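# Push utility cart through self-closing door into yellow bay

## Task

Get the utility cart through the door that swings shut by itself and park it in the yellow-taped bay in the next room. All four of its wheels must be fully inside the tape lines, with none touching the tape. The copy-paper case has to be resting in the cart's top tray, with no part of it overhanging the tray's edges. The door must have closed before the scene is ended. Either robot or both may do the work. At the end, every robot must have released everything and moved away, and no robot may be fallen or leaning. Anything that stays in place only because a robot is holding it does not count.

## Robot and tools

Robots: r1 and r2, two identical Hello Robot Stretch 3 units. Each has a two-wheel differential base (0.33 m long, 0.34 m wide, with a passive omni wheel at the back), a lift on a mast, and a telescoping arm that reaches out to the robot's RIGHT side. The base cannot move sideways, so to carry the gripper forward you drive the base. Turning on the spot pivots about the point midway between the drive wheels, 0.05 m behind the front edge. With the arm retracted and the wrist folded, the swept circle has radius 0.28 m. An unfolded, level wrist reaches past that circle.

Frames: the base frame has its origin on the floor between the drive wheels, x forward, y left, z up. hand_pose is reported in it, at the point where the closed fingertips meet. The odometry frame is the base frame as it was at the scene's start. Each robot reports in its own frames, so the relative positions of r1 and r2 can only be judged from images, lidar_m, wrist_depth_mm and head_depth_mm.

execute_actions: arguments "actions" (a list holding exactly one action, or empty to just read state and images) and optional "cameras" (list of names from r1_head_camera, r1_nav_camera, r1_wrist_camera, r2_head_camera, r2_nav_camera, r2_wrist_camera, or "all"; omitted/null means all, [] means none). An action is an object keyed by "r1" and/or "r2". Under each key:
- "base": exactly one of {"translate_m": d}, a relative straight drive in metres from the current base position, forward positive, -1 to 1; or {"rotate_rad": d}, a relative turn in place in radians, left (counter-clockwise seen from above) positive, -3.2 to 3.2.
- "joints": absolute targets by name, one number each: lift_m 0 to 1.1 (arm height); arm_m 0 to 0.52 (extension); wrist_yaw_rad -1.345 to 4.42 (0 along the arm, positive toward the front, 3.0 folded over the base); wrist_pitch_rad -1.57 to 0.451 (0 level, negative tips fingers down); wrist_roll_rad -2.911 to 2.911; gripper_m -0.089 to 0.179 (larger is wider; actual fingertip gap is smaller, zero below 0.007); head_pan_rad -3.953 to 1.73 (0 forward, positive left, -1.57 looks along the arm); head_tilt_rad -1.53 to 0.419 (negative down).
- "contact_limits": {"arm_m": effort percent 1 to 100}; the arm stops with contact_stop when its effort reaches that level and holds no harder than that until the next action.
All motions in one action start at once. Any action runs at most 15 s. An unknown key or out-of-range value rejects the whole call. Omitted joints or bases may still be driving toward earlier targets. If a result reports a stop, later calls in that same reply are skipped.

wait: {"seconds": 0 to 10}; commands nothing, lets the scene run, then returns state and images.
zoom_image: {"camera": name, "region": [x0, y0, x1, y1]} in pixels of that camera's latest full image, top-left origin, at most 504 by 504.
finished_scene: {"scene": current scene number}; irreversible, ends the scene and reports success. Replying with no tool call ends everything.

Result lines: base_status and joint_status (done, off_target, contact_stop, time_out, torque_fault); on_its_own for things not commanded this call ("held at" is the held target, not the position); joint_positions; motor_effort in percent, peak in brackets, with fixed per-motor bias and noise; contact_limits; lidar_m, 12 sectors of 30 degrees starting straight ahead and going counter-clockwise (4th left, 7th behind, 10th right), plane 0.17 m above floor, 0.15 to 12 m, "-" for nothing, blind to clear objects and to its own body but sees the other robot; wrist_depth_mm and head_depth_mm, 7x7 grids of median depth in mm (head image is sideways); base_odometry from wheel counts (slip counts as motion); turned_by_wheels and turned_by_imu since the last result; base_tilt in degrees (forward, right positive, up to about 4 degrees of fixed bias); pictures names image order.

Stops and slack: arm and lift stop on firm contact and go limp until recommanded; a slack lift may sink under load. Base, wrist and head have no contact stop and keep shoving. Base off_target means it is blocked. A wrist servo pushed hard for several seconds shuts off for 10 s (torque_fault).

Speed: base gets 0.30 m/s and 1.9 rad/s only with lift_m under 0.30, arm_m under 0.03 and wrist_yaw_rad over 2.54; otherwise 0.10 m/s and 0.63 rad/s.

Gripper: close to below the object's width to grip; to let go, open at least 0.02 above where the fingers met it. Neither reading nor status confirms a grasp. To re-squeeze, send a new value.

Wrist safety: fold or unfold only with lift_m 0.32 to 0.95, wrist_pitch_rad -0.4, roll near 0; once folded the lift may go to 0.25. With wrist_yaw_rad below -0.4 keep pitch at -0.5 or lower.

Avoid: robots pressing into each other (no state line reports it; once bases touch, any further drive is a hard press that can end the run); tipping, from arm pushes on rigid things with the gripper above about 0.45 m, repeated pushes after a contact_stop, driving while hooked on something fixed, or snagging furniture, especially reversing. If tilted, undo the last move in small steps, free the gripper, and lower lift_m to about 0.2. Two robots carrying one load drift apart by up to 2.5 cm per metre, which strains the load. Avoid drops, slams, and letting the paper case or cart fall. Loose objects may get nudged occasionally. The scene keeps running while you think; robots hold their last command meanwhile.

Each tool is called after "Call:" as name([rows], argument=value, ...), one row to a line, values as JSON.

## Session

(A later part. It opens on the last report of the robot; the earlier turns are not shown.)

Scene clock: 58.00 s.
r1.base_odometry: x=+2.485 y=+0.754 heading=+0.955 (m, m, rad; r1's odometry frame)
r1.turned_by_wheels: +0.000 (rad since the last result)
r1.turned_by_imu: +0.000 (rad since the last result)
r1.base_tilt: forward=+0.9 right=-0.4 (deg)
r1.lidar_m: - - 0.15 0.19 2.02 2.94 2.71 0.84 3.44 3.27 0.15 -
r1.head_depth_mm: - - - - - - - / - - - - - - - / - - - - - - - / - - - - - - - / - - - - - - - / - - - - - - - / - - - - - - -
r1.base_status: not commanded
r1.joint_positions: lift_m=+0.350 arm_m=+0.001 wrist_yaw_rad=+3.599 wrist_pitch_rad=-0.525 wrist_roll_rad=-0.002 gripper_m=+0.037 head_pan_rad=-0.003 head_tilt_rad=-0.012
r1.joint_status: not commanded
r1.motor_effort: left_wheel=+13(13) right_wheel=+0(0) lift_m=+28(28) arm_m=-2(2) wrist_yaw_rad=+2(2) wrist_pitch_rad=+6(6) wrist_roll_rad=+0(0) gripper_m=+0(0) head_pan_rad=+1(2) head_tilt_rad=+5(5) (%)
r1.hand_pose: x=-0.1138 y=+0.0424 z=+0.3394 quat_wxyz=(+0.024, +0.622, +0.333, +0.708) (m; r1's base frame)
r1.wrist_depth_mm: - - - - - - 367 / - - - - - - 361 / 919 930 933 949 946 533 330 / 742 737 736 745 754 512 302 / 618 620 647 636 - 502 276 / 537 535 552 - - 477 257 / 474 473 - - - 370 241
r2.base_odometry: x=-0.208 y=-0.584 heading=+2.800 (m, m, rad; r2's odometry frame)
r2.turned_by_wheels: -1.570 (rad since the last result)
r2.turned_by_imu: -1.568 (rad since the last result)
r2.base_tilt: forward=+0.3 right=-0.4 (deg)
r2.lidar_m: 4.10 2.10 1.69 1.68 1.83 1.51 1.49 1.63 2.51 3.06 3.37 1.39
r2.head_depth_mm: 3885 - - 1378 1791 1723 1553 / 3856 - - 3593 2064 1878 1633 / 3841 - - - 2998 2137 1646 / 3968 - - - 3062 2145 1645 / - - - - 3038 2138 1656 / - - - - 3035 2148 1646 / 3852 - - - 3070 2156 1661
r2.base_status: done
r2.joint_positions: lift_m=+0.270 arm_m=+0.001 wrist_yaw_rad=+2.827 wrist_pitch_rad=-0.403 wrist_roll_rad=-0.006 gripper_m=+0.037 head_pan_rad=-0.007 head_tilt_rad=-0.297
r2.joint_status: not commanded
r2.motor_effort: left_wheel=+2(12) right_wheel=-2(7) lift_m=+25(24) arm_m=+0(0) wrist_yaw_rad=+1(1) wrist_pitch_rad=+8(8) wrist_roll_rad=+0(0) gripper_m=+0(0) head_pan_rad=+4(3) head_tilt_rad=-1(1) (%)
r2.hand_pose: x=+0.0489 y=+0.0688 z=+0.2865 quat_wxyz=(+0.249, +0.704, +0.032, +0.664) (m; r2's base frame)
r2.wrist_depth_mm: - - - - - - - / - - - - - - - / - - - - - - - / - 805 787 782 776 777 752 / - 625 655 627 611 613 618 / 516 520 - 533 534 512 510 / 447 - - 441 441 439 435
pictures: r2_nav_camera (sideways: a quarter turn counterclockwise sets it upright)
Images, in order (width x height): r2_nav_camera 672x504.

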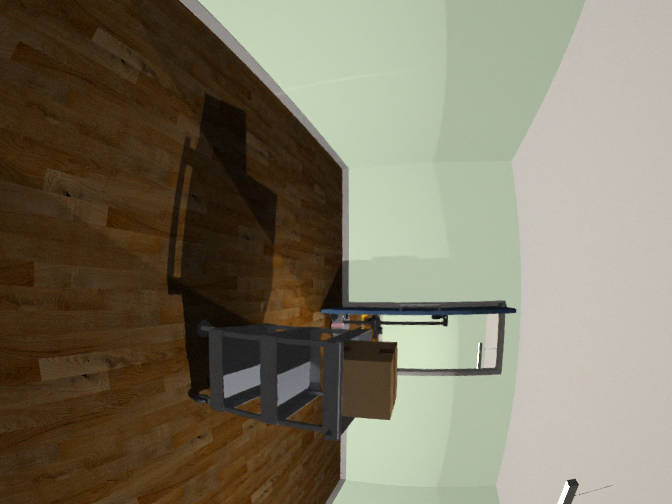

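Call:
execute_actions([
  {"r2":{"base":{"translate_m":1.0}}},
], cameras=[])

Call:
execute_actions([
  {"r2":{"base":{"translate_m":1.0}}},
], cameras=[])

Call:
execute_actions([
  {"r2":{"base":{"translate_m":1.0},"joints":{"head_pan_rad":-1.57,"head_tilt_rad":0}}},
], cameras=["r2_nav_camera"])

Scene clock: 63.67 s.
r1.base_odometry: x=+2.485 y=+0.754 heading=+0.955 (m, m, rad; r1's odometry frame)
r1.turned_by_wheels: +0.000 (rad since the last result)
r1.turned_by_imu: +0.000 (rad since the last result)
r1.base_tilt: forward=+0.9 right=-0.4 (deg)
r1.lidar_m: - - 0.15 0.19 2.03 2.94 2.71 0.84 3.43 3.28 0.15 -
r1.head_depth_mm: - - - - - - - / - - - - - - - / - - - - - - - / - - - - - - - / - - - - - - - / - - - - - - - / - - - - - - -
r1.base_status: not commanded
r1.joint_positions: lift_m=+0.350 arm_m=+0.001 wrist_yaw_rad=+3.599 wrist_pitch_rad=-0.525 wrist_roll_rad=-0.002 gripper_m=+0.037 head_pan_rad=-0.003 head_tilt_rad=-0.012
r1.joint_status: not commanded
r1.motor_effort: left_wheel=+13(13) right_wheel=+0(0) lift_m=+28(28) arm_m=-2(2) wrist_yaw_rad=+2(2) wrist_pitch_rad=+6(6) wrist_roll_rad=+0(0) gripper_m=+0(0) head_pan_rad=+1(1) head_tilt_rad=+4(4) (%)
r1.hand_pose: x=-0.1138 y=+0.0424 z=+0.3394 quat_wxyz=(+0.024, +0.622, +0.333, +0.708) (m; r1's base frame)
r1.wrist_depth_mm: - - - - - - 369 / - - - - - - 359 / 911 917 921 931 937 535 328 / 735 742 741 744 759 512 300 / 627 629 647 643 - 501 277 / 535 534 553 - - 478 257 / 467 471 - - - 373 240
r2.base_odometry: x=-1.151 y=-0.249 heading=+2.800 (m, m, rad; r2's odometry frame)
r2.turned_by_wheels: +0.000 (rad since the last result)
r2.turned_by_imu: +0.003 (rad since the last result)
r2.base_tilt: forward=+0.4 right=-0.4 (deg)
r2.lidar_m: 3.32 1.92 1.55 1.54 1.68 2.51 2.48 2.71 3.25 3.21 0.51 0.58
r2.head_depth_mm: 2885 - - 3953 2945 2110 1638 / 2975 3098 3187 3316 2861 2128 1649 / 2993 3153 3299 3547 2987 2144 1642 / 3022 3183 3318 3479 3033 2148 1644 / 3062 3224 3388 3596 3024 2135 1646 / 3089 3197 3351 3563 2966 2170 1651 / 3133 3233 3440 3594 3076 2140 1659
r2.base_status: done
r2.joint_positions: lift_m=+0.270 arm_m=+0.001 wrist_yaw_rad=+2.827 wrist_pitch_rad=-0.403 wrist_roll_rad=-0.006 gripper_m=+0.037 head_pan_rad=-0.007 head_tilt_rad=-0.297
r2.joint_status: not commanded
r2.motor_effort: left_wheel=+2(12) right_wheel=-2(5) lift_m=+25(24) arm_m=+0(0) wrist_yaw_rad=+0(1) wrist_pitch_rad=+8(9) wrist_roll_rad=+0(0) gripper_m=+0(0) head_pan_rad=+2(3) head_tilt_rad=-2(1) (%)
r2.hand_pose: x=+0.0489 y=+0.0688 z=+0.2865 quat_wxyz=(+0.249, +0.704, +0.032, +0.664) (m; r2's base frame)
r2.wrist_depth_mm: - - - - - - - / - - - - - - - / - - - - - - - / - 818 798 785 777 806 773 / - 627 661 645 619 618 613 / 509 530 - 514 531 516 508 / 448 - - 445 449 436 439
pictures: none
No camera images: the call's "cameras" was empty. Leave "cameras" out to get every camera's image.

Scene clock: 68.70 s.
r1.base_odometry: x=+2.485 y=+0.754 heading=+0.955 (m, m, rad; r1's odometry frame)
r1.turned_by_wheels: +0.000 (rad since the last result)
r1.turned_by_imu: +0.000 (rad since the last result)
r1.base_tilt: forward=+0.9 right=-0.4 (deg)
r1.lidar_m: - - 0.15 0.19 2.03 2.94 2.71 0.84 3.43 3.28 0.15 -
r1.head_depth_mm: - - - - - - - / - - - - - - - / - - - - - - - / - - - - - - - / - - - - - - - / - - - - - - - / - - - - - - -
r1.base_status: not commanded
r1.joint_positions: lift_m=+0.350 arm_m=+0.001 wrist_yaw_rad=+3.599 wrist_pitch_rad=-0.525 wrist_roll_rad=-0.002 gripper_m=+0.037 head_pan_rad=-0.003 head_tilt_rad=-0.012
r1.joint_status: not commanded
r1.motor_effort: left_wheel=+13(13) right_wheel=+0(0) lift_m=+28(28) arm_m=-2(2) wrist_yaw_rad=+2(2) wrist_pitch_rad=+7(7) wrist_roll_rad=+0(0) gripper_m=+0(0) head_pan_rad=+2(1) head_tilt_rad=+5(5) (%)
r1.hand_pose: x=-0.1138 y=+0.0424 z=+0.3394 quat_wxyz=(+0.024, +0.622, +0.333, +0.708) (m; r1's base frame)
r1.wrist_depth_mm: - - - - - - 366 / - - - - - - 361 / 925 939 941 941 938 530 328 / 745 743 754 766 748 510 301 / 623 627 650 639 - 503 277 / 533 535 551 - - 475 257 / 474 475 - - - 368 241
r2.base_odometry: x=-2.093 y=+0.086 heading=+2.800 (m, m, rad; r2's odometry frame)
r2.turned_by_wheels: +0.000 (rad since the last result)
r2.turned_by_imu: +0.003 (rad since the last result)
r2.base_tilt: forward=+0.4 right=-0.5 (deg)
r2.lidar_m: 2.33 1.73 1.40 1.39 1.52 2.34 3.47 0.63 0.52 0.52 2.92 1.56
r2.head_depth_mm: 2010 2127 2254 2322 2440 2118 1633 / 2077 2175 2253 2384 2508 2122 1641 / 2088 2172 2267 2387 2509 2134 1656 / 2092 2199 2298 2428 2549 2141 1660 / 2111 2225 2327 2469 2593 2147 1659 / 2131 2237 2355 2459 2569 2141 1661 / 2153 2271 2376 2517 2609 2136 1651
r2.base_status: done
r2.joint_positions: lift_m=+0.270 arm_m=+0.001 wrist_yaw_rad=+2.827 wrist_pitch_rad=-0.403 wrist_roll_rad=-0.006 gripper_m=+0.037 head_pan_rad=-0.007 head_tilt_rad=-0.298
r2.joint_status: not commanded
r2.motor_effort: left_wheel=+1(12) right_wheel=-2(5) lift_m=+24(25) arm_m=+0(0) wrist_yaw_rad=+0(1) wrist_pitch_rad=+8(8) wrist_roll_rad=+0(0) gripper_m=+0(0) head_pan_rad=+4(4) head_tilt_rad=-1(1) (%)
r2.hand_pose: x=+0.0489 y=+0.0688 z=+0.2865 quat_wxyz=(+0.249, +0.704, +0.032, +0.664) (m; r2's base frame)
r2.wrist_depth_mm: - - - - - - - / - - - - - - - / - - - - - - - / - 811 826 794 783 750 771 / - 631 662 635 634 624 613 / 507 527 - 521 530 508 509 / 442 - - 444 447 441 436
pictures: none
No camera images: the call's "cameras" was empty. Leave "cameras" out to get every camera's image.

Scene clock: 73.73 s.
r1.base_odometry: x=+2.485 y=+0.754 heading=+0.955 (m, m, rad; r1's odometry frame)
r1.turned_by_wheels: +0.000 (rad since the last result)
r1.turned_by_imu: +0.000 (rad since the last result)
r1.base_tilt: forward=+0.9 right=-0.5 (deg)
r1.lidar_m: - - 0.15 0.19 2.02 2.94 2.71 0.84 3.41 3.27 0.15 -
r1.head_depth_mm: - - - - - - - / - - - - - - - / - - - - - - - / - - - - - - - / - - - - - - - / - - - - - - - / - - - - - - -
r1.base_status: not commanded
r1.joint_positions: lift_m=+0.350 arm_m=+0.001 wrist_yaw_rad=+3.599 wrist_pitch_rad=-0.525 wrist_roll_rad=-0.002 gripper_m=+0.037 head_pan_rad=-0.003 head_tilt_rad=-0.012
r1.joint_status: not commanded
r1.motor_effort: left_wheel=+13(13) right_wheel=+1(0) lift_m=+29(28) arm_m=-2(2) wrist_yaw_rad=+1(1) wrist_pitch_rad=+6(6) wrist_roll_rad=+0(0) gripper_m=+0(0) head_pan_rad=+1(2) head_tilt_rad=+4(5) (%)
r1.hand_pose: x=-0.1138 y=+0.0424 z=+0.3394 quat_wxyz=(+0.024, +0.622, +0.333, +0.708) (m; r1's base frame)
r1.wrist_depth_mm: - - - - - - 369 / - - - - - - 360 / 915 940 949 934 942 533 328 / 740 741 750 744 753 510 301 / 618 629 649 638 - 499 278 / 538 541 552 - - 477 257 / 467 470 - - - 372 241
r2.base_odometry: x=-3.035 y=+0.421 heading=+2.800 (m, m, rad; r2's odometry frame)
r2.turned_by_wheels: +0.000 (rad since the last result)
r2.turned_by_imu: +0.003 (rad since the last result)
r2.base_tilt: forward=+0.3 right=-0.5 (deg)
r2.lidar_m: 1.34 1.47 1.25 1.24 1.36 2.10 1.63 1.20 3.53 3.40 0.83 1.18
r2.head_depth_mm: 1992 3015 3481 3477 3451 3463 2409 / 1984 3034 3542 3490 3510 3484 2431 / 1975 2937 3598 3521 3574 3617 2469 / 1957 2935 3613 3633 3612 3525 2487 / 1947 2923 3650 3598 3684 3629 2476 / 1941 2897 3763 3721 3682 3674 2466 / 1928 2879 3309 3243 3193 3099 2509
r2.base_status: done
r2.joint_positions: lift_m=+0.270 arm_m=+0.001 wrist_yaw_rad=+2.827 wrist_pitch_rad=-0.403 wrist_roll_rad=-0.006 gripper_m=+0.037 head_pan_rad=-1.563 head_tilt_rad=-0.014
r2.joint_status: all done
r2.motor_effort: left_wheel=+1(11) right_wheel=-2(5) lift_m=+25(25) arm_m=+0(0) wrist_yaw_rad=+0(0) wrist_pitch_rad=+8(8) wrist_roll_rad=+0(0) gripper_m=+0(0) head_pan_rad=-4(44) head_tilt_rad=+5(23) (%)
r2.hand_pose: x=+0.0489 y=+0.0688 z=+0.2865 quat_wxyz=(+0.249, +0.704, +0.032, +0.664) (m; r2's base frame)
r2.wrist_depth_mm: - - - - - - - / - - - - - - - / - - - - - - - / - 795 779 802 768 801 769 / - 634 665 634 620 623 611 / 514 528 - 515 529 515 513 / 446 - - 447 439 443 430
pictures: r2_nav_camera (sideways: a quarter turn counterclockwise sets it upright)
Images, in order (width x height): r2_nav_camera 672x504.

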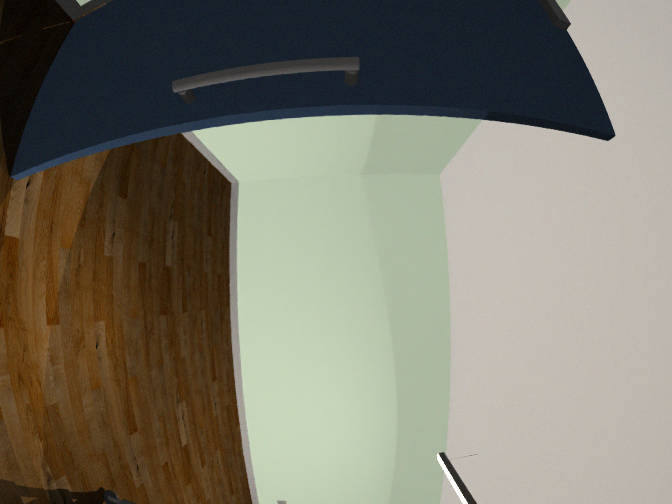

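Call:
execute_actions([
  {"r2":{"base":{"translate_m":0.5},"joints":{"lift_m":0.7,"wrist_pitch_rad":-0.4,"gripper_m":0.12}}},
], cameras=[])

Call:
execute_actions([
  {"r2":{"joints":{"wrist_yaw_rad":0}}},
], cameras=[])

Call:
execute_actions([
  {"r2":{"joints":{"wrist_pitch_rad":0,"lift_m":0.97}}},
], cameras=["r2_wrist_camera"])

Scene clock: 80.77 s.
r1.base_odometry: x=+2.485 y=+0.754 heading=+0.955 (m, m, rad; r1's odometry frame)
r1.turned_by_wheels: +0.000 (rad since the last result)
r1.turned_by_imu: +0.000 (rad since the last result)
r1.base_tilt: forward=+0.9 right=-0.4 (deg)
r1.lidar_m: - - 0.15 0.19 2.03 2.94 2.71 0.84 3.44 3.28 0.15 -
r1.head_depth_mm: - - - - - - - / - - - - - - - / - - - - - - - / - - - - - - - / - - - - - - - / - - - - - - - / - - - - - - -
r1.base_status: not commanded
r1.joint_positions: lift_m=+0.350 arm_m=+0.001 wrist_yaw_rad=+3.599 wrist_pitch_rad=-0.525 wrist_roll_rad=-0.002 gripper_m=+0.037 head_pan_rad=-0.003 head_tilt_rad=-0.012
r1.joint_status: not commanded
r1.motor_effort: left_wheel=+13(13) right_wheel=+0(0) lift_m=+29(28) arm_m=-2(2) wrist_yaw_rad=+1(2) wrist_pitch_rad=+6(6) wrist_roll_rad=+1(0) gripper_m=+0(1) head_pan_rad=+1(1) head_tilt_rad=+5(5) (%)
r1.hand_pose: x=-0.1138 y=+0.0424 z=+0.3394 quat_wxyz=(+0.024, +0.622, +0.333, +0.708) (m; r1's base frame)
r1.wrist_depth_mm: - - - - - - 365 / - - - - - - 358 / 911 927 953 943 944 537 329 / 743 756 757 752 766 509 300 / 627 622 651 641 - 502 277 / 534 539 555 - - 475 256 / 471 473 - - - 372 241
r2.base_odometry: x=-3.506 y=+0.589 heading=+2.800 (m, m, rad; r2's odometry frame)
r2.turned_by_wheels: +0.000 (rad since the last result)
r2.turned_by_imu: +0.003 (rad since the last result)
r2.base_tilt: forward=+0.4 right=-0.5 (deg)
r2.lidar_m: 0.85 0.93 1.17 1.17 1.27 1.97 1.85 1.67 3.61 0.75 0.84 0.85
r2.head_depth_mm: 1983 3013 3527 3559 3565 3549 2434 / 2002 2993 3599 3557 3623 3564 2328 / 718 720 716 712 707 710 706 / 727 727 728 726 722 724 725 / 742 740 737 738 738 732 733 / 753 749 752 747 750 745 745 / 765 765 762 766 758 756 757
r2.base_status: done
r2.joint_positions: lift_m=+0.700 arm_m=+0.001 wrist_yaw_rad=+2.827 wrist_pitch_rad=-0.414 wrist_roll_rad=-0.006 gripper_m=+0.120 head_pan_rad=-1.563 head_tilt_rad=-0.013
r2.joint_status: all done
r2.motor_effort: left_wheel=+2(11) right_wheel=-2(6) lift_m=+44(46) arm_m=+0(0) wrist_yaw_rad=+1(0) wrist_pitch_rad=+8(8) wrist_roll_rad=+0(0) gripper_m=+1(81) head_pan_rad=-4(4) head_tilt_rad=+5(5) (%)
r2.hand_pose: x=+0.0484 y=+0.0674 z=+0.7132 quat_wxyz=(+0.252, +0.704, +0.036, +0.663) (m; r2's base frame)
r2.wrist_depth_mm: - - - - - - 820 / - - - - - - 835 / - - - - - - 855 / - - - - - - 877 / - - - - - - 891 / - - - - - - 894 / 947 - 924 906 912 917 881
pictures: none
No camera images: the call's "cameras" was empty. Leave "cameras" out to get every camera's image.

Scene clock: 83.17 s.
r1.base_odometry: x=+2.485 y=+0.754 heading=+0.955 (m, m, rad; r1's odometry frame)
r1.turned_by_wheels: +0.000 (rad since the last result)
r1.turned_by_imu: +0.000 (rad since the last result)
r1.base_tilt: forward=+0.9 right=-0.4 (deg)
r1.lidar_m: - - 0.15 0.19 2.02 2.93 2.71 0.85 3.42 3.28 0.15 -
r1.head_depth_mm: - - - - - - - / - - - - - - - / - - - - - - - / - - - - - - - / - - - - - - - / - - - - - - - / - - - - - - -
r1.base_status: not commanded
r1.joint_positions: lift_m=+0.350 arm_m=+0.001 wrist_yaw_rad=+3.599 wrist_pitch_rad=-0.525 wrist_roll_rad=-0.002 gripper_m=+0.037 head_pan_rad=-0.003 head_tilt_rad=-0.012
r1.joint_status: not commanded
r1.motor_effort: left_wheel=+13(13) right_wheel=+0(0) lift_m=+28(28) arm_m=-2(2) wrist_yaw_rad=+2(1) wrist_pitch_rad=+6(6) wrist_roll_rad=+0(0) gripper_m=-1(0) head_pan_rad=+1(1) head_tilt_rad=+5(5) (%)
r1.hand_pose: x=-0.1138 y=+0.0424 z=+0.3394 quat_wxyz=(+0.024, +0.622, +0.333, +0.708) (m; r1's base frame)
r1.wrist_depth_mm: - - - - - - 368 / - - - - - - 359 / 926 935 920 937 955 532 330 / 738 739 762 761 756 508 300 / 618 629 647 641 - 502 277 / 537 535 557 - - 476 257 / 471 476 - - - 371 240
r2.base_odometry: x=-3.506 y=+0.589 heading=+2.800 (m, m, rad; r2's odometry frame)
r2.turned_by_wheels: +0.000 (rad since the last result)
r2.turned_by_imu: +0.001 (rad since the last result)
r2.base_tilt: forward=+0.4 right=-0.4 (deg)
r2.lidar_m: 0.85 0.93 1.18 1.17 1.27 1.97 1.85 1.67 3.61 0.75 0.84 0.85
r2.head_depth_mm: 1989 3013 3563 3604 3501 3573 2466 / 2016 2993 3574 3555 3567 3609 2340 / 719 720 716 713 711 707 705 / 731 730 722 725 723 723 722 / 740 740 739 739 736 731 733 / 753 751 752 748 747 745 748 / 766 764 764 761 759 756 757
r2.base_status: not commanded
r2.joint_positions: lift_m=+0.700 arm_m=+0.001 wrist_yaw_rad=+0.002 wrist_pitch_rad=-0.414 wrist_roll_rad=-0.006 gripper_m=+0.120 head_pan_rad=-1.563 head_tilt_rad=-0.013
r2.joint_status: all done
r2.motor_effort: left_wheel=+2(2) right_wheel=-2(2) lift_m=+44(44) arm_m=+0(0) wrist_yaw_rad=-1(0) wrist_pitch_rad=+8(8) wrist_roll_rad=-1(0) gripper_m=+0(0) head_pan_rad=-4(4) head_tilt_rad=+5(5) (%)
r2.hand_pose: x=-0.0211 y=-0.3713 z=+0.7132 quat_wxyz=(+0.694, +0.147, -0.689, -0.145) (m; r2's base frame)
r2.wrist_depth_mm: 531 512 487 472 - - - / 582 557 524 510 - - - / 641 616 581 557 - - - / 720 681 646 617 - - - / 802 762 726 689 - - - / 893 - 823 768 - - - / 897 922 888 848 927 886 888
pictures: none
No camera images: the call's "cameras" was empty. Leave "cameras" out to get every camera's image.

Scene clock: 86.47 s.
r1.base_odometry: x=+2.485 y=+0.754 heading=+0.955 (m, m, rad; r1's odometry frame)
r1.turned_by_wheels: +0.000 (rad since the last result)
r1.turned_by_imu: +0.000 (rad since the last result)
r1.base_tilt: forward=+0.9 right=-0.4 (deg)
r1.lidar_m: - - 0.15 0.19 2.03 2.92 2.71 0.84 3.43 3.28 0.15 -
r1.head_depth_mm: - - - - - - - / - - - - - - - / - - - - - - - / - - - - - - - / - - - - - - - / - - - - - - - / - - - - - - -
r1.base_status: not commanded
r1.joint_positions: lift_m=+0.350 arm_m=+0.001 wrist_yaw_rad=+3.599 wrist_pitch_rad=-0.525 wrist_roll_rad=-0.002 gripper_m=+0.037 head_pan_rad=-0.003 head_tilt_rad=-0.012
r1.joint_status: not commanded
r1.motor_effort: left_wheel=+12(13) right_wheel=+0(0) lift_m=+28(28) arm_m=-2(2) wrist_yaw_rad=+1(2) wrist_pitch_rad=+6(6) wrist_roll_rad=+0(1) gripper_m=+0(0) head_pan_rad=+1(1) head_tilt_rad=+5(5) (%)
r1.hand_pose: x=-0.1138 y=+0.0424 z=+0.3394 quat_wxyz=(+0.024, +0.622, +0.333, +0.708) (m; r1's base frame)
r1.wrist_depth_mm: - - - - - - 366 / - - - - - - 359 / 930 910 933 921 934 532 330 / 744 753 745 769 766 516 302 / 626 623 640 646 - 507 277 / 539 542 548 - - 474 258 / 474 468 - - - 369 241
r2.base_odometry: x=-3.506 y=+0.589 heading=+2.800 (m, m, rad; r2's odometry frame)
r2.turned_by_wheels: +0.000 (rad since the last result)
r2.turned_by_imu: +0.001 (rad since the last result)
r2.base_tilt: forward=+0.3 right=-0.5 (deg)
r2.lidar_m: 0.85 0.93 1.18 1.17 1.28 1.98 1.85 1.66 3.62 0.75 0.84 0.85
r2.head_depth_mm: 1981 3007 3508 3531 3539 3513 2411 / 1991 3028 3650 3560 3569 3616 2321 / 720 717 716 713 710 709 705 / 730 728 724 726 722 721 722 / 740 742 739 737 737 733 731 / 755 753 750 750 747 744 745 / 764 763 762 761 758 757 761
r2.base_status: not commanded
r2.joint_positions: lift_m=+0.970 arm_m=+0.001 wrist_yaw_rad=+0.001 wrist_pitch_rad=-0.021 wrist_roll_rad=-0.006 gripper_m=+0.120 head_pan_rad=-1.563 head_tilt_rad=-0.013
r2.joint_status: all done
r2.motor_effort: left_wheel=+2(2) right_wheel=-2(2) lift_m=+44(43) arm_m=+0(0) wrist_yaw_rad=+0(0) wrist_pitch_rad=+11(12) wrist_roll_rad=+0(0) gripper_m=+0(0) head_pan_rad=-3(4) head_tilt_rad=+5(4) (%)
r2.hand_pose: x=-0.0211 y=-0.4021 z=+1.0790 quat_wxyz=(+0.709, +0.008, -0.705, -0.007) (m; r2's base frame)
r2.wrist_depth_mm: 568 542 514 494 - - - / 576 555 523 496 - - - / 599 564 542 516 - - - / 607 588 560 519 - - - / 628 594 565 555 - - - / 665 - 593 562 - - - / 683 641 598 578 - - -
pictures: r2_wrist_camera
Images, in order (width x height): r2_wrist_camera 644x364.

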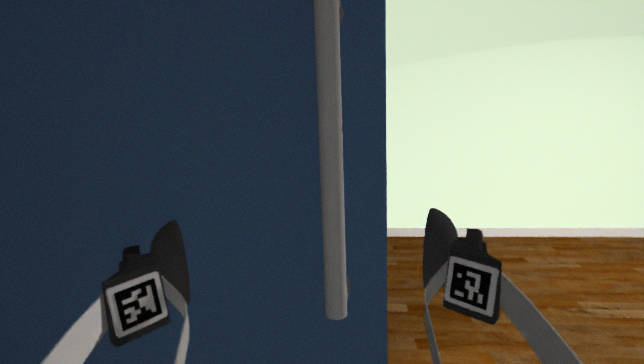

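Call:
execute_actions([
  {"r2":{"joints":{"lift_m":1.04,"arm_m":0.31},"contact_limits":{"arm_m":15}}},
], cameras=["r2_wrist_camera"])

Scene clock: 90.60 s.
r1.base_odometry: x=+2.485 y=+0.754 heading=+0.955 (m, m, rad; r1's odometry frame)
r1.turned_by_wheels: +0.000 (rad since the last result)
r1.turned_by_imu: +0.000 (rad since the last result)
r1.base_tilt: forward=+0.9 right=-0.4 (deg)
r1.lidar_m: - - 0.15 0.19 2.02 2.94 2.71 0.84 3.43 3.28 0.15 -
r1.head_depth_mm: - - - - - - - / - - - - - - - / - - - - - - - / - - - - - - - / - - - - - - - / - - - - - - - / - - - - - - -
r1.base_status: not commanded
r1.joint_positions: lift_m=+0.350 arm_m=+0.001 wrist_yaw_rad=+3.599 wrist_pitch_rad=-0.525 wrist_roll_rad=-0.002 gripper_m=+0.037 head_pan_rad=-0.003 head_tilt_rad=-0.012
r1.joint_status: not commanded
r1.motor_effort: left_wheel=+13(13) right_wheel=+0(0) lift_m=+29(29) arm_m=-2(2) wrist_yaw_rad=+2(1) wrist_pitch_rad=+6(6) wrist_roll_rad=+1(0) gripper_m=-1(0) head_pan_rad=+1(1) head_tilt_rad=+5(5) (%)
r1.hand_pose: x=-0.1138 y=+0.0424 z=+0.3394 quat_wxyz=(+0.024, +0.622, +0.333, +0.708) (m; r1's base frame)
r1.wrist_depth_mm: - - - - - - 367 / - - - - - - 357 / 917 924 940 946 944 533 327 / 741 749 737 744 755 506 301 / 618 620 641 642 - 503 277 / 538 541 556 - - 473 258 / 470 468 - - - 371 240
r2.base_odometry: x=-3.506 y=+0.589 heading=+2.800 (m, m, rad; r2's odometry frame)
r2.turned_by_wheels: +0.000 (rad since the last result)
r2.turned_by_imu: +0.001 (rad since the last result)
r2.base_tilt: forward=+0.3 right=-0.4 (deg)
r2.lidar_m: 0.85 0.93 1.17 1.17 1.28 1.97 1.85 1.67 3.59 0.75 0.84 0.85
r2.head_depth_mm: 2000 3018 3625 3523 3564 - 2466 / 1993 3027 3591 3572 3640 3581 2343 / 720 722 717 711 711 - 705 / 730 728 724 726 724 - 722 / 740 738 738 736 735 734 734 / 752 755 749 747 748 746 743 / 767 762 763 764 758 759 757
r2.base_status: not commanded
r2.joint_positions: lift_m=+1.040 arm_m=+0.310 wrist_yaw_rad=+0.000 wrist_pitch_rad=-0.020 wrist_roll_rad=-0.006 gripper_m=+0.120 head_pan_rad=-1.563 head_tilt_rad=-0.013
r2.joint_status: all done
r2.motor_effort: left_wheel=+2(2) right_wheel=-2(2) lift_m=+45(47) arm_m=+4(4) wrist_yaw_rad=+0(1) wrist_pitch_rad=+11(11) wrist_roll_rad=+0(0) gripper_m=+1(0) head_pan_rad=-2(3) head_tilt_rad=+5(5) (%)
r2.contact_limits: arm_m 15 (drawing in: default 20, maximum 34; extending or still: default 30, maximum 48)
r2.hand_pose: x=-0.0214 y=-0.7104 z=+1.1491 quat_wxyz=(+0.709, +0.008, -0.705, -0.007) (m; r2's base frame)
r2.wrist_depth_mm: 226 215 207 199 187 188 - / 231 222 213 204 192 - - / 239 228 220 209 197 - - / 247 237 226 214 201 - - / 254 244 231 220 134 - - / 262 - 239 227 138 - - / 274 259 246 234 218 - -
pictures: r2_wrist_camera
Images, in order (width x height): r2_wrist_camera 644x364.

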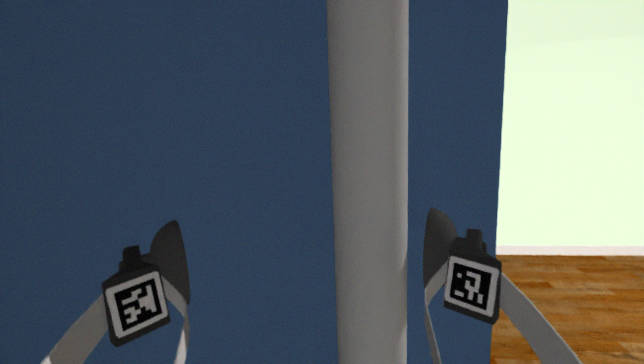

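Call:
execute_actions([
  {"r2":{"joints":{"gripper_m":-0.03}}},
], cameras=[])

Call:
execute_actions([
  {"r1":{"base":{"translate_m":-0.2},"joints":{"head_pan_rad":1.5,"head_tilt_rad":-0.3}},"r2":{"joints":{"head_pan_rad":-2.3,"head_tilt_rad":-0.6}}},
], cameras=["r2_wrist_camera","r1_nav_camera"])

Scene clock: 93.63 s.
r1.base_odometry: x=+2.485 y=+0.754 heading=+0.955 (m, m, rad; r1's odometry frame)
r1.turned_by_wheels: +0.000 (rad since the last result)
r1.turned_by_imu: +0.000 (rad since the last result)
r1.base_tilt: forward=+0.9 right=-0.4 (deg)
r1.lidar_m: - - 0.15 0.20 2.03 2.93 2.71 0.84 3.41 3.28 0.15 -
r1.head_depth_mm: - - - - - - - / - - - - - - - / - - - - - - - / - - - - - - - / - - - - - - - / - - - - - - - / - - - - - - -
r1.base_status: not commanded
r1.joint_positions: lift_m=+0.350 arm_m=+0.001 wrist_yaw_rad=+3.599 wrist_pitch_rad=-0.525 wrist_roll_rad=-0.002 gripper_m=+0.037 head_pan_rad=-0.003 head_tilt_rad=-0.012
r1.joint_status: not commanded
r1.motor_effort: left_wheel=+3(13) right_wheel=+0(0) lift_m=+28(28) arm_m=-2(2) wrist_yaw_rad=+1(1) wrist_pitch_rad=+6(6) wrist_roll_rad=+1(0) gripper_m=+0(0) head_pan_rad=+1(1) head_tilt_rad=+5(4) (%)
r1.hand_pose: x=-0.1138 y=+0.0424 z=+0.3394 quat_wxyz=(+0.024, +0.622, +0.333, +0.708) (m; r1's base frame)
r1.wrist_depth_mm: - - - - - - 380 / - - - - - - 371 / 915 927 923 931 953 864 340 / 738 751 749 757 752 528 310 / 612 628 641 634 - 520 285 / 534 538 553 - - 491 263 / 469 475 - - - 380 245
r2.base_odometry: x=-3.506 y=+0.589 heading=+2.800 (m, m, rad; r2's odometry frame)
r2.turned_by_wheels: -0.001 (rad since the last result)
r2.turned_by_imu: -0.001 (rad since the last result)
r2.base_tilt: forward=+0.4 right=-0.4 (deg)
r2.lidar_m: 0.85 0.93 1.18 1.17 1.27 1.98 1.86 1.67 3.61 0.75 0.83 0.86
r2.head_depth_mm: 1988 3032 3546 3515 3512 3481 2391 / 1999 3012 3693 3587 3600 3583 2423 / 711 711 710 708 706 - 702 / 723 720 719 721 722 719 718 / 734 735 733 729 729 728 727 / 747 747 745 744 742 741 739 / 763 757 757 756 754 754 755
r2.base_status: not commanded
r2.joint_positions: lift_m=+1.040 arm_m=+0.310 wrist_yaw_rad=-0.092 wrist_pitch_rad=-0.019 wrist_roll_rad=-0.006 gripper_m=-0.026 head_pan_rad=-1.564 head_tilt_rad=-0.013
r2.joint_status: all done
r2.on_its_own: wrist_yaw_rad is held at -0.074, not at your +0.000, by its stall guard, which is not easing now
r2.motor_effort: left_wheel=-7(19) right_wheel=+10(28) lift_m=+45(44) arm_m=+0(4) wrist_yaw_rad=+12(40) wrist_pitch_rad=+10(11) wrist_roll_rad=+0(0) gripper_m=-22(100) head_pan_rad=-3(4) head_tilt_rad=+5(5) (%)
r2.hand_pose: x=-0.0449 y=-0.7097 z=+1.1495 quat_wxyz=(+0.708, -0.025, -0.704, -0.039) (m; r2's base frame)
r2.wrist_depth_mm: 201 196 193 114 187 - - / 206 202 198 118 191 - - / 211 208 203 121 197 - - / 217 212 208 124 201 - - / 223 219 215 127 208 - - / 230 225 - 130 213 - - / 235 234 229 134 219 - -
pictures: none
No camera images: the call's "cameras" was empty. Leave "cameras" out to get every camera's image.

Scene clock: 96.87 s.
r1.base_odometry: x=+2.370 y=+0.590 heading=+0.955 (m, m, rad; r1's odometry frame)
r1.turned_by_wheels: +0.000 (rad since the last result)
r1.turned_by_imu: +0.000 (rad since the last result)
r1.base_tilt: forward=+0.9 right=-0.4 (deg)
r1.lidar_m: 0.27 0.27 0.35 1.97 4.13 2.72 2.51 0.68 0.70 3.31 0.41 0.28
r1.head_depth_mm: 3772 - - - 2752 547 549 / 3813 - - - 3019 2146 1668 / 3850 - - - 3016 2138 1673 / - - - - 3015 2139 1664 / - - - 2290 2261 2114 1657 / - - - 2462 2320 2082 1648 / - - - - 2791 2113 1640
r1.base_status: done
r1.joint_positions: lift_m=+0.350 arm_m=+0.001 wrist_yaw_rad=+3.599 wrist_pitch_rad=-0.525 wrist_roll_rad=-0.002 gripper_m=+0.037 head_pan_rad=+1.493 head_tilt_rad=-0.296
r1.joint_status: all done
r1.motor_effort: left_wheel=+0(7) right_wheel=+0(4) lift_m=+29(28) arm_m=-2(2) wrist_yaw_rad=+1(2) wrist_pitch_rad=+6(6) wrist_roll_rad=+1(0) gripper_m=+0(0) head_pan_rad=+4(59) head_tilt_rad=-2(32) (%)
r1.hand_pose: x=-0.1138 y=+0.0424 z=+0.3394 quat_wxyz=(+0.024, +0.622, +0.333, +0.708) (m; r1's base frame)
r1.wrist_depth_mm: - - - - - - - / - - - - - - - / 925 917 925 939 945 905 951 / 745 745 741 760 754 760 768 / 621 639 642 640 - 631 647 / 534 538 552 - - 544 550 / 471 471 - - - 493 478
r2.base_odometry: x=-3.506 y=+0.589 heading=+2.800 (m, m, rad; r2's odometry frame)
r2.turned_by_wheels: +0.000 (rad since the last result)
r2.turned_by_imu: +0.001 (rad since the last result)
r2.base_tilt: forward=+0.3 right=-0.4 (deg)
r2.lidar_m: 0.85 0.93 1.18 1.17 1.27 1.98 1.86 1.67 3.61 0.75 0.83 0.85
r2.head_depth_mm: - - - - - - 1300 / - - - - - 1465 1291 / - - - - - 1504 1299 / 3955 - - - - 1545 1294 / 3749 - - - 1792 1532 1299 / 3486 3769 - - 1829 1532 1301 / 3358 - - 2340 1872 1547 1298
r2.base_status: not commanded
r2.joint_positions: lift_m=+1.040 arm_m=+0.310 wrist_yaw_rad=-0.092 wrist_pitch_rad=-0.019 wrist_roll_rad=-0.006 gripper_m=-0.023 head_pan_rad=-2.293 head_tilt_rad=-0.592
r2.joint_status: all done
r2.on_its_own: wrist_yaw_rad is held at -0.074, not at your +0.000, by its stall guard, which is not easing now; gripper_m is held at -0.024, not at your -0.030, by its stall guard, which is not easing now; wrist_yaw_rad is at rest, and its effort (+13) is outside its rest range (-12 to +12)
r2.motor_effort: left_wheel=-7(7) right_wheel=+10(10) lift_m=+45(45) arm_m=+0(0) wrist_yaw_rad=+13(13) wrist_pitch_rad=+10(11) wrist_roll_rad=+0(0) gripper_m=-22(22) head_pan_rad=-4(42) head_tilt_rad=-4(29) (%)
r2.hand_pose: x=-0.0449 y=-0.7097 z=+1.1495 quat_wxyz=(+0.708, -0.025, -0.704, -0.039) (m; r2's base frame)
r2.wrist_depth_mm: 200 197 194 115 187 - - / 205 202 198 118 191 - - / 211 207 205 121 196 - - / 217 212 211 124 202 - - / 224 219 214 127 206 - - / 229 225 - 130 212 - - / 237 232 229 134 219 - -
pictures: r1_nav_camera (sideways: a quarter turn counterclockwise sets it upright), r2_wrist_camera
Images, in order (width x height): r1_nav_camera 672x504, r2_wrist_camera 644x364.

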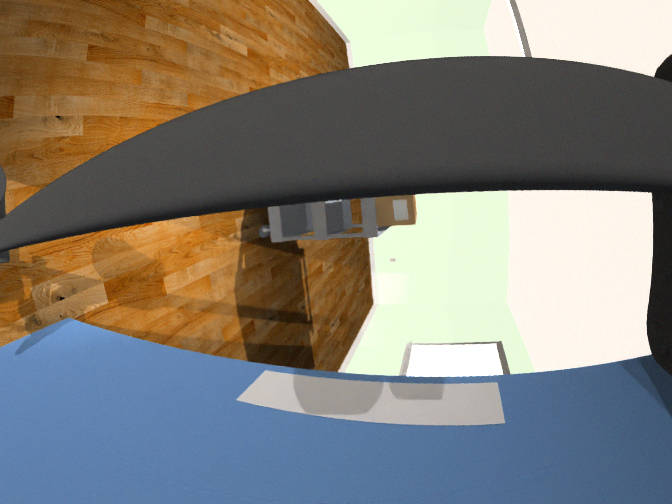

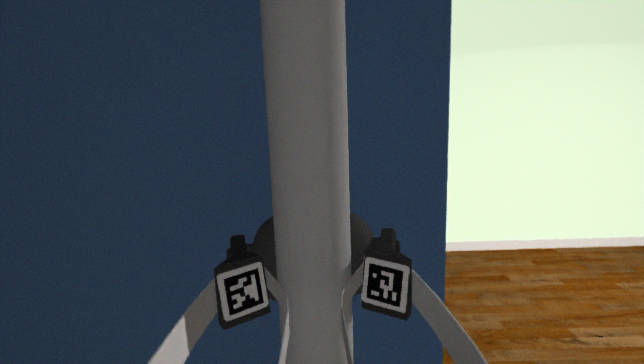

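Call:
execute_actions([
  {"r1":{"base":{"rotate_rad":1.5},"joints":{"lift_m":0.27,"head_pan_rad":0}},"r2":{"joints":{"wrist_yaw_rad":-0.09}}},
], cameras=["r1_nav_camera"])

Scene clock: 99.97 s.
r1.base_odometry: x=+2.370 y=+0.590 heading=+2.455 (m, m, rad; r1's odometry frame)
r1.turned_by_wheels: +1.500 (rad since the last result)
r1.turned_by_imu: +1.496 (rad since the last result)
r1.base_tilt: forward=+0.9 right=-0.4 (deg)
r1.lidar_m: 1.97 1.98 2.83 2.51 0.68 0.68 3.31 0.54 0.29 0.27 0.27 0.33
r1.head_depth_mm: 3732 - - - 2886 1989 565 / 3804 - - - 3035 2167 1683 / - - - - 3023 2153 1662 / - - - - 2983 2131 1661 / - - - 2280 2318 2100 1650 / - - - 2360 2309 2075 1647 / - - - - 2980 2097 1638
r1.base_status: done
r1.joint_positions: lift_m=+0.271 arm_m=+0.001 wrist_yaw_rad=+3.599 wrist_pitch_rad=-0.525 wrist_roll_rad=-0.002 gripper_m=+0.037 head_pan_rad=+0.007 head_tilt_rad=-0.297
r1.joint_status: all done
r1.motor_effort: left_wheel=-2(11) right_wheel=+2(12) lift_m=+15(25) arm_m=-2(2) wrist_yaw_rad=+1(2) wrist_pitch_rad=+6(7) wrist_roll_rad=+0(0) gripper_m=-1(1) head_pan_rad=-5(60) head_tilt_rad=-2(3) (%)
r1.hand_pose: x=-0.1139 y=+0.0424 z=+0.2601 quat_wxyz=(+0.024, +0.622, +0.334, +0.708) (m; r1's base frame)
r1.wrist_depth_mm: - - 648 - - - - / 988 - 708 969 - - - / 763 770 746 779 785 760 799 / 612 620 620 622 631 635 629 / 517 520 539 - - 525 529 / 444 442 - - - 479 455 / 392 400 - - - - 400
r2.base_odometry: x=-3.506 y=+0.589 heading=+2.800 (m, m, rad; r2's odometry frame)
r2.turned_by_wheels: +0.000 (rad since the last result)
r2.turned_by_imu: +0.001 (rad since the last result)
r2.base_tilt: forward=+0.3 right=-0.4 (deg)
r2.lidar_m: 0.85 0.93 1.18 1.17 1.28 1.97 1.86 1.67 3.59 0.75 0.83 0.85
r2.head_depth_mm: - - - - - - 1302 / - - - - - 1460 1299 / - - - - - 1511 1293 / 3920 - - - - 1540 1296 / 3724 3973 - - 1793 1544 1294 / 3475 3707 - - 1843 1536 1298 / 3359 - - 2323 1910 1535 1298
r2.base_status: not commanded
r2.joint_positions: lift_m=+1.040 arm_m=+0.310 wrist_yaw_rad=-0.100 wrist_pitch_rad=-0.019 wrist_roll_rad=-0.006 gripper_m=-0.023 head_pan_rad=-2.293 head_tilt_rad=-0.592
r2.joint_status: all done
r2.on_its_own: gripper_m is held at -0.024, not at your -0.030, by its stall guard, which is not easing now
r2.motor_effort: left_wheel=-5(7) right_wheel=+7(10) lift_m=+45(45) arm_m=+0(0) wrist_yaw_rad=+7(11) wrist_pitch_rad=+11(11) wrist_roll_rad=+0(0) gripper_m=-21(22) head_pan_rad=-3(4) head_tilt_rad=-3(4) (%)
r2.hand_pose: x=-0.0469 y=-0.7095 z=+1.1495 quat_wxyz=(+0.708, -0.028, -0.704, -0.042) (m; r2's base frame)
r2.wrist_depth_mm: 198 197 193 115 187 - - / 203 202 198 118 192 - - / 208 206 204 121 197 - - / 216 213 208 124 202 - - / 222 220 216 127 207 - - / 229 225 - 130 212 - - / 235 232 227 134 221 - -
pictures: r1_nav_camera (sideways: a quarter turn counterclockwise sets it upright)
Images, in order (width x height): r1_nav_camera 672x504.

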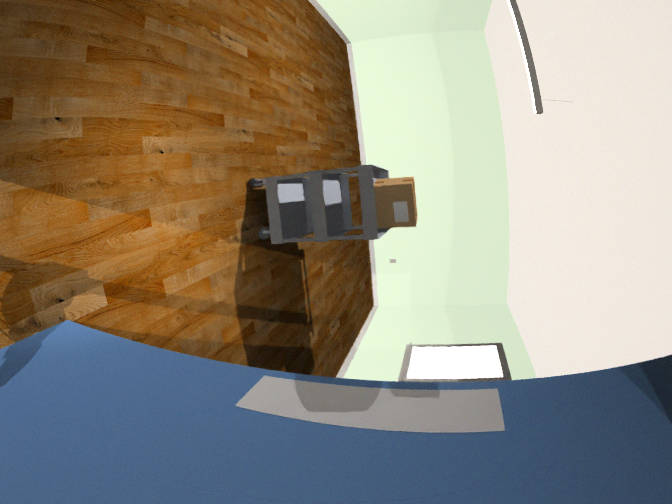

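Call:
execute_actions([
  {"r1":{"base":{"rotate_rad":-0.35}}},
], cameras=[])

Call:
execute_actions([
  {"r1":{"base":{"translate_m":1.0}}},
], cameras=[])

Call:
execute_actions([
  {"r1":{"base":{"translate_m":0.5}}},
], cameras=[])

Call:
execute_actions([
  {"r1":{"base":{"rotate_rad":0.35}}},
], cameras=[])

Call:
execute_actions([
  {"r1":{"base":{"translate_m":1.0}}},
], cameras=[])

Scene clock: 103.97 s.
r1.base_odometry: x=+2.370 y=+0.590 heading=+2.105 (m, m, rad; r1's odometry frame)
r1.turned_by_wheels: -0.350 (rad since the last result)
r1.turned_by_imu: -0.350 (rad since the last result)
r1.base_tilt: forward=+0.9 right=-0.4 (deg)
r1.lidar_m: 0.38 1.97 3.69 2.63 1.69 0.68 3.46 3.29 0.37 0.28 0.27 0.28
r1.head_depth_mm: 303 310 317 324 332 340 349 / 341 351 359 369 379 390 401 / 390 401 412 425 441 455 471 / 457 472 486 505 523 545 570 / - - - - 2970 2126 1653 / - - - - 2936 2121 1642 / - - - - 2943 2106 1639
r1.base_status: done
r1.joint_positions: lift_m=+0.271 arm_m=+0.001 wrist_yaw_rad=+3.599 wrist_pitch_rad=-0.525 wrist_roll_rad=-0.002 gripper_m=+0.037 head_pan_rad=+0.007 head_tilt_rad=-0.297
r1.joint_status: not commanded
r1.motor_effort: left_wheel=+3(11) right_wheel=-2(9) lift_m=+15(15) arm_m=-2(2) wrist_yaw_rad=+2(1) wrist_pitch_rad=+6(6) wrist_roll_rad=+1(0) gripper_m=+0(0) head_pan_rad=-5(5) head_tilt_rad=-2(2) (%)
r1.hand_pose: x=-0.1139 y=+0.0423 z=+0.2601 quat_wxyz=(+0.024, +0.622, +0.334, +0.708) (m; r1's base frame)
r1.wrist_depth_mm: 513 620 - - - - - / 888 593 996 - - - - / 726 644 761 775 771 745 793 / 620 618 618 622 629 631 641 / 516 515 535 - - 530 528 / 446 447 - - - 480 452 / 389 401 - - - - 400
r2.base_odometry: x=-3.506 y=+0.589 heading=+2.800 (m, m, rad; r2's odometry frame)
r2.turned_by_wheels: +0.000 (rad since the last result)
r2.turned_by_imu: +0.001 (rad since the last result)
r2.base_tilt: forward=+0.3 right=-0.4 (deg)
r2.lidar_m: 0.85 0.93 1.17 1.17 1.28 1.98 1.86 1.67 3.61 0.75 0.83 0.85
r2.head_depth_mm: - - - - - - 1295 / - - - - - 1464 1295 / - - - - - 1494 1303 / 3946 - - - - 1539 1297 / 3640 3972 - - 1775 1538 1299 / 3464 3747 - - 1847 1544 1295 / 3266 - - 2342 1895 1540 1297
r2.base_status: not commanded
r2.joint_positions: lift_m=+1.040 arm_m=+0.310 wrist_yaw_rad=-0.100 wrist_pitch_rad=-0.019 wrist_roll_rad=-0.006 gripper_m=-0.023 head_pan_rad=-2.293 head_tilt_rad=-0.592
r2.joint_status: not commanded
r2.on_its_own: gripper_m is held at -0.024, not at your -0.030, by its stall guard, which is not easing now
r2.motor_effort: left_wheel=-5(6) right_wheel=+7(7) lift_m=+45(45) arm_m=+0(0) wrist_yaw_rad=+7(7) wrist_pitch_rad=+10(11) wrist_roll_rad=+0(0) gripper_m=-21(21) head_pan_rad=-4(3) head_tilt_rad=-4(3) (%)
r2.hand_pose: x=-0.0469 y=-0.7095 z=+1.1495 quat_wxyz=(+0.708, -0.028, -0.704, -0.042) (m; r2's base frame)
r2.wrist_depth_mm: 200 196 193 115 188 - - / 204 201 198 118 192 - - / 208 207 204 121 198 - - / 216 213 209 124 202 - - / 222 218 214 127 207 - - / 228 225 - 130 211 - - / 233 231 228 135 220 - -
pictures: none
No camera images: the call's "cameras" was empty. Leave "cameras" out to get every camera's image.

Scene clock: 109.70 s.
r1.base_odometry: x=+1.860 y=+1.450 heading=+2.106 (m, m, rad; r1's odometry frame)
r1.turned_by_wheels: +0.000 (rad since the last result)
r1.turned_by_imu: -1.146 (rad since the last result)
r1.base_tilt: forward=+0.9 right=-0.4 (deg)
r1.lidar_m: - - 0.15 0.19 1.80 2.97 2.74 0.98 1.00 0.29 0.15 -
r1.head_depth_mm: - - - - - - - / - - - - - - - / - - - - - - - / - - - - - - - / - - - - - - - / - - - - - - - / - - - - - - -
r1.base_status: translate_m off_target (by the wheels' count: +0.9998 of +1.0000)
r1.joint_positions: lift_m=+0.270 arm_m=+0.001 wrist_yaw_rad=+3.593 wrist_pitch_rad=-0.525 wrist_roll_rad=-0.001 gripper_m=+0.037 head_pan_rad=+0.000 head_tilt_rad=-0.304
r1.joint_status: not commanded
r1.on_its_own: left_wheel is at rest, and its effort (+40) is outside its rest range (-18 to +18); right_wheel is at rest, and its effort (+23) is outside its rest range (-18 to +18)
r1.motor_effort: left_wheel=+40(100) right_wheel=+23(96) lift_m=+28(32) arm_m=-1(0) wrist_yaw_rad=+8(75) wrist_pitch_rad=+6(8) wrist_roll_rad=-1(1) gripper_m=+0(0) head_pan_rad=-1(5) head_tilt_rad=+3(5) (%)
r1.hand_pose: x=-0.1128 y=+0.0429 z=+0.2594 quat_wxyz=(+0.026, +0.624, +0.332, +0.707) (m; r1's base frame)
r1.wrist_depth_mm: - - - - - - - / 993 - - - - - - / 760 763 769 771 777 763 742 / 615 622 622 628 627 633 305 / 517 516 533 - - 524 278 / 444 447 - - - 406 249 / 389 404 - - - - 221
r2.base_odometry: x=-3.506 y=+0.589 heading=+2.800 (m, m, rad; r2's odometry frame)
r2.turned_by_wheels: +0.000 (rad since the last result)
r2.turned_by_imu: +0.010 (rad since the last result)
r2.base_tilt: forward=+0.0 right=-1.0 (deg)
r2.lidar_m: 0.85 0.93 1.17 1.16 1.28 1.99 1.82 1.67 3.61 0.72 0.82 0.85
r2.head_depth_mm: - - - - - - 1292 / - - - - - 1462 1303 / - - - - - 1482 1287 / 3989 - - - - 1545 1299 / 3634 - - - 1792 1543 1298 / 3450 3721 - - 1854 1551 1295 / 3300 - - 2372 1908 1551 1299
r2.base_status: not commanded
r2.joint_positions: lift_m=+1.040 arm_m=+0.309 wrist_yaw_rad=-0.091 wrist_pitch_rad=-0.050 wrist_roll_rad=-0.006 gripper_m=-0.021 head_pan_rad=-2.294 head_tilt_rad=-0.596
r2.joint_status: not commanded
r2.on_its_own: gripper_m is held at -0.021, not at your -0.030, by its stall guard, which is not easing now
r2.motor_effort: left_wheel=-2(14) right_wheel=+0(8) lift_m=+42(44) arm_m=+14(18) wrist_yaw_rad=+1(7) wrist_pitch_rad=+27(34) wrist_roll_rad=+0(0) gripper_m=-19(21) head_pan_rad=-2(4) head_tilt_rad=-2(3) (%)
r2.hand_pose: x=-0.0446 y=-0.7073 z=+1.1415 quat_wxyz=(+0.708, -0.014, -0.705, -0.050) (m; r2's base frame)
r2.wrist_depth_mm: 193 188 183 103 172 - - / 199 194 188 106 177 - - / 206 200 194 109 183 - - / 213 207 200 112 187 - - / 220 214 207 115 193 - - / 227 221 - 118 198 - - / 236 229 221 123 208 - -
pictures: none
No camera images: the call's "cameras" was empty. Leave "cameras" out to get every camera's image.

Scene clock: 113.30 s.
r1.base_odometry: x=+1.605 y=+1.880 heading=+2.106 (m, m, rad; r1's odometry frame)
r1.turned_by_wheels: +0.001 (rad since the last result)
r1.turned_by_imu: +0.004 (rad since the last result)
r1.base_tilt: forward=+0.9 right=-0.4 (deg)
r1.lidar_m: - - 0.15 0.19 1.82 2.96 2.74 0.97 1.00 0.29 0.15 -
r1.head_depth_mm: - - - - - - - / - - - - - - - / - - - - - - - / - - - - - - - / - - - - - - - / - - - - - - - / - - - - - - -
r1.base_status: translate_m off_target (by the wheels' count: +0.4998 of +0.5000)
r1.joint_positions: lift_m=+0.270 arm_m=+0.001 wrist_yaw_rad=+3.593 wrist_pitch_rad=-0.525 wrist_roll_rad=-0.001 gripper_m=+0.037 head_pan_rad=+0.000 head_tilt_rad=-0.304
r1.joint_status: not commanded
r1.on_its_own: left_wheel is at rest, and its effort (+46) is outside its rest range (-18 to +18)
r1.motor_effort: left_wheel=+46(100) right_wheel=+15(86) lift_m=+29(32) arm_m=-2(2) wrist_yaw_rad=+9(27) wrist_pitch_rad=+6(8) wrist_roll_rad=+0(0) gripper_m=+0(0) head_pan_rad=+0(1) head_tilt_rad=+3(4) (%)
r1.hand_pose: x=-0.1127 y=+0.0430 z=+0.2594 quat_wxyz=(+0.026, +0.624, +0.332, +0.707) (m; r1's base frame)
r1.wrist_depth_mm: - - - - - - - / 992 - - - - - - / 758 768 776 780 781 763 723 / 613 619 619 627 625 634 303 / 514 513 540 - - 518 277 / 445 446 - - - 407 249 / 390 402 - - - - 222
r2.base_odometry: x=-3.506 y=+0.589 heading=+2.800 (m, m, rad; r2's odometry frame)
r2.turned_by_wheels: +0.000 (rad since the last result)
r2.turned_by_imu: -0.003 (rad since the last result)
r2.base_tilt: forward=+0.2 right=-0.8 (deg)
r2.lidar_m: 0.85 0.93 1.17 1.16 1.28 1.98 1.84 1.67 3.60 0.73 0.82 0.86
r2.head_depth_mm: - - - - - - 1294 / - - - - - 1459 1292 / - - - - - 1503 1294 / 3892 - - - - 1540 1300 / 3698 3994 - - 1782 1547 1297 / 3462 3720 - - 1837 1547 1295 / 3283 - - 2357 1899 1539 1295
r2.base_status: not commanded
r2.joint_positions: lift_m=+1.040 arm_m=+0.309 wrist_yaw_rad=-0.089 wrist_pitch_rad=-0.039 wrist_roll_rad=-0.006 gripper_m=-0.021 head_pan_rad=-2.294 head_tilt_rad=-0.597
r2.joint_status: not commanded
r2.on_its_own: gripper_m is held at -0.021, not at your -0.030, by its stall guard, which is not easing now
r2.motor_effort: left_wheel=-1(12) right_wheel=+0(0) lift_m=+42(43) arm_m=+14(18) wrist_yaw_rad=+0(3) wrist_pitch_rad=+21(30) wrist_roll_rad=+0(0) gripper_m=-20(20) head_pan_rad=-2(3) head_tilt_rad=-1(2) (%)
r2.hand_pose: x=-0.0440 y=-0.7078 z=+1.1443 quat_wxyz=(+0.708, -0.017, -0.704, -0.046) (m; r2's base frame)
r2.wrist_depth_mm: 193 188 183 103 173 - - / 198 194 187 105 178 - - / 205 200 192 108 182 - - / 211 205 199 112 187 - - / 217 212 205 114 193 - - / 226 219 - 118 196 - - / 233 228 219 122 206 - -
pictures: none
No camera images: the call's "cameras" was empty. Leave "cameras" out to get every camera's image.

Scene clock: 114.70 s.
r1.base_odometry: x=+1.605 y=+1.880 heading=+2.455 (m, m, rad; r1's odometry frame)
r1.turned_by_wheels: +0.349 (rad since the last result)
r1.turned_by_imu: +0.160 (rad since the last result)
r1.base_tilt: forward=+0.9 right=-0.4 (deg)
r1.lidar_m: - - 0.15 1.79 3.73 2.78 1.90 0.94 3.58 0.24 0.15 -
r1.head_depth_mm: - - - - - - - / - - - - - - - / - - - - - - - / - - - - - - - / - - - - - - - / - - - - - - - / - - - - - - -
r1.base_status: rotate_rad off_target (by the wheels' count: +0.3491 of +0.3500)
r1.joint_positions: lift_m=+0.270 arm_m=+0.001 wrist_yaw_rad=+3.581 wrist_pitch_rad=-0.525 wrist_roll_rad=-0.001 gripper_m=+0.037 head_pan_rad=+0.000 head_tilt_rad=-0.304
r1.joint_status: not commanded
r1.on_its_own: right_wheel is at rest, and its effort (+37) is outside its rest range (-18 to +18); wrist_yaw_rad is at rest, and its effort (+24) is outside its rest range (-12 to +12)
r1.motor_effort: left_wheel=-2(26) right_wheel=+37(42) lift_m=+29(29) arm_m=-3(3) wrist_yaw_rad=+24(34) wrist_pitch_rad=+6(6) wrist_roll_rad=+0(0) gripper_m=+0(0) head_pan_rad=+0(0) head_tilt_rad=+3(3) (%)
r1.hand_pose: x=-0.1104 y=+0.0440 z=+0.2594 quat_wxyz=(+0.030, +0.626, +0.328, +0.707) (m; r1's base frame)
r1.wrist_depth_mm: - - - - - - - / - - 998 - - - - / 765 775 770 771 785 772 794 / 617 616 621 621 625 631 629 / 516 522 537 - - 524 527 / 446 445 - - - 478 358 / 389 403 - - - - 303
r2.base_odometry: x=-3.506 y=+0.589 heading=+2.800 (m, m, rad; r2's odometry frame)
r2.turned_by_wheels: +0.000 (rad since the last result)
r2.turned_by_imu: -0.005 (rad since the last result)
r2.base_tilt: forward=+0.4 right=-0.5 (deg)
r2.lidar_m: 0.85 0.93 1.17 1.17 1.27 1.97 1.86 1.67 3.62 0.74 0.83 0.86
r2.head_depth_mm: - - - - - - 1292 / - - - - - 1459 1292 / - - - - - 1502 1287 / 3931 - - - - 1537 1296 / 3743 - - - 1776 1542 1291 / 3488 3808 - - 1831 1522 1296 / 3313 - - 2356 1872 1538 1293
r2.base_status: not commanded
r2.joint_positions: lift_m=+1.040 arm_m=+0.310 wrist_yaw_rad=-0.095 wrist_pitch_rad=-0.023 wrist_roll_rad=-0.006 gripper_m=-0.021 head_pan_rad=-2.294 head_tilt_rad=-0.597
r2.joint_status: not commanded
r2.on_its_own: gripper_m is held at -0.021, not at your -0.030, by its stall guard, which is not easing now
r2.motor_effort: left_wheel=-2(6) right_wheel=+2(7) lift_m=+42(41) arm_m=+5(14) wrist_yaw_rad=+4(4) wrist_pitch_rad=+13(21) wrist_roll_rad=+0(0) gripper_m=-19(20) head_pan_rad=-3(3) head_tilt_rad=-2(2) (%)
r2.hand_pose: x=-0.0457 y=-0.7091 z=+1.1485 quat_wxyz=(+0.708, -0.025, -0.704, -0.042) (m; r2's base frame)
r2.wrist_depth_mm: 194 188 184 107 178 - - / 197 194 191 109 182 - - / 204 199 196 112 188 - - / 209 207 200 115 194 - - / 216 211 206 117 198 - - / 222 219 212 121 203 - - / 229 226 220 126 210 - -
pictures: none
No camera images: the call's "cameras" was empty. Leave "cameras" out to get every camera's image.

Scene clock: 120.57 s.
r1.base_odometry: x=+0.830 y=+2.512 heading=+2.455 (m, m, rad; r1's odometry frame)
r1.turned_by_wheels: +0.000 (rad since the last result)
r1.turned_by_imu: -0.154 (rad since the last result)
r1.base_tilt: forward=+0.9 right=-0.4 (deg)
r1.lidar_m: - - 0.15 0.19 1.87 2.95 2.73 0.93 3.47 0.29 0.15 -
r1.head_depth_mm: - - - - - - - / - - - - - - - / - - - - - - - / - - - - - - - / - - - - - - - / - - - - - - - / - - - - - - -
r1.base_status: translate_m off_target (by the wheels' count: +0.9998 of +1.0000)
r1.joint_positions: lift_m=+0.270 arm_m=+0.001 wrist_yaw_rad=+3.593 wrist_pitch_rad=-0.525 wrist_roll_rad=-0.001 gripper_m=+0.037 head_pan_rad=-0.001 head_tilt_rad=-0.303
r1.joint_status: not commanded
r1.on_its_own: left_wheel is at rest, and its effort (+46) is outside its rest range (-18 to +18); right_wheel is at rest, and its effort (+26) is outside its rest range (-18 to +18)
r1.motor_effort: left_wheel=+46(100) right_wheel=+26(93) lift_m=+27(34) arm_m=-1(3) wrist_yaw_rad=+9(31) wrist_pitch_rad=+6(7) wrist_roll_rad=+0(0) gripper_m=-1(1) head_pan_rad=+0(0) head_tilt_rad=+2(6) (%)
r1.hand_pose: x=-0.1127 y=+0.0430 z=+0.2595 quat_wxyz=(+0.026, +0.624, +0.332, +0.707) (m; r1's base frame)
r1.wrist_depth_mm: - - - - - - - / 990 997 - - - - 973 / 757 764 764 765 778 767 339 / 612 620 627 629 626 633 302 / 513 519 535 - - 501 277 / 444 447 - - - 410 248 / 390 400 - - - - 221
r2.base_odometry: x=-3.506 y=+0.589 heading=+2.800 (m, m, rad; r2's odometry frame)
r2.turned_by_wheels: +0.000 (rad since the last result)
r2.turned_by_imu: +0.003 (rad since the last result)
r2.base_tilt: forward=+0.3 right=-0.6 (deg)
r2.lidar_m: 0.85 0.93 1.17 1.16 1.27 1.98 1.85 1.67 3.60 0.73 0.82 0.85
r2.head_depth_mm: - - - - - - 1299 / - - - - - 1460 1294 / - - - - - 1499 1295 / 3975 - - - - 1544 1296 / 3703 - - - 1779 1545 1299 / 3479 3713 - - 1822 1538 1290 / 3277 - - 2369 1901 1540 1291
r2.base_status: not commanded
r2.joint_positions: lift_m=+1.040 arm_m=+0.309 wrist_yaw_rad=-0.090 wrist_pitch_rad=-0.031 wrist_roll_rad=-0.006 gripper_m=-0.021 head_pan_rad=-2.294 head_tilt_rad=-0.597
r2.joint_status: not commanded
r2.on_its_own: gripper_m is held at -0.021, not at your -0.030, by its stall guard, which is not easing now
r2.motor_effort: left_wheel=-1(16) right_wheel=-1(3) lift_m=+41(41) arm_m=+13(18) wrist_yaw_rad=+0(5) wrist_pitch_rad=+16(35) wrist_roll_rad=+0(0) gripper_m=-20(20) head_pan_rad=-3(3) head_tilt_rad=-1(1) (%)
r2.hand_pose: x=-0.0443 y=-0.7081 z=+1.1466 quat_wxyz=(+0.708, -0.020, -0.704, -0.043) (m; r2's base frame)
r2.wrist_depth_mm: 192 187 182 103 175 - - / 197 192 187 106 178 - - / 203 198 192 109 183 - - / 209 204 199 112 188 - - / 216 210 204 115 193 - - / 222 218 - 118 197 - - / 232 226 218 122 206 - -
pictures: none
No camera images: the call's "cameras" was empty. Leave "cameras" out to get every camera's image.


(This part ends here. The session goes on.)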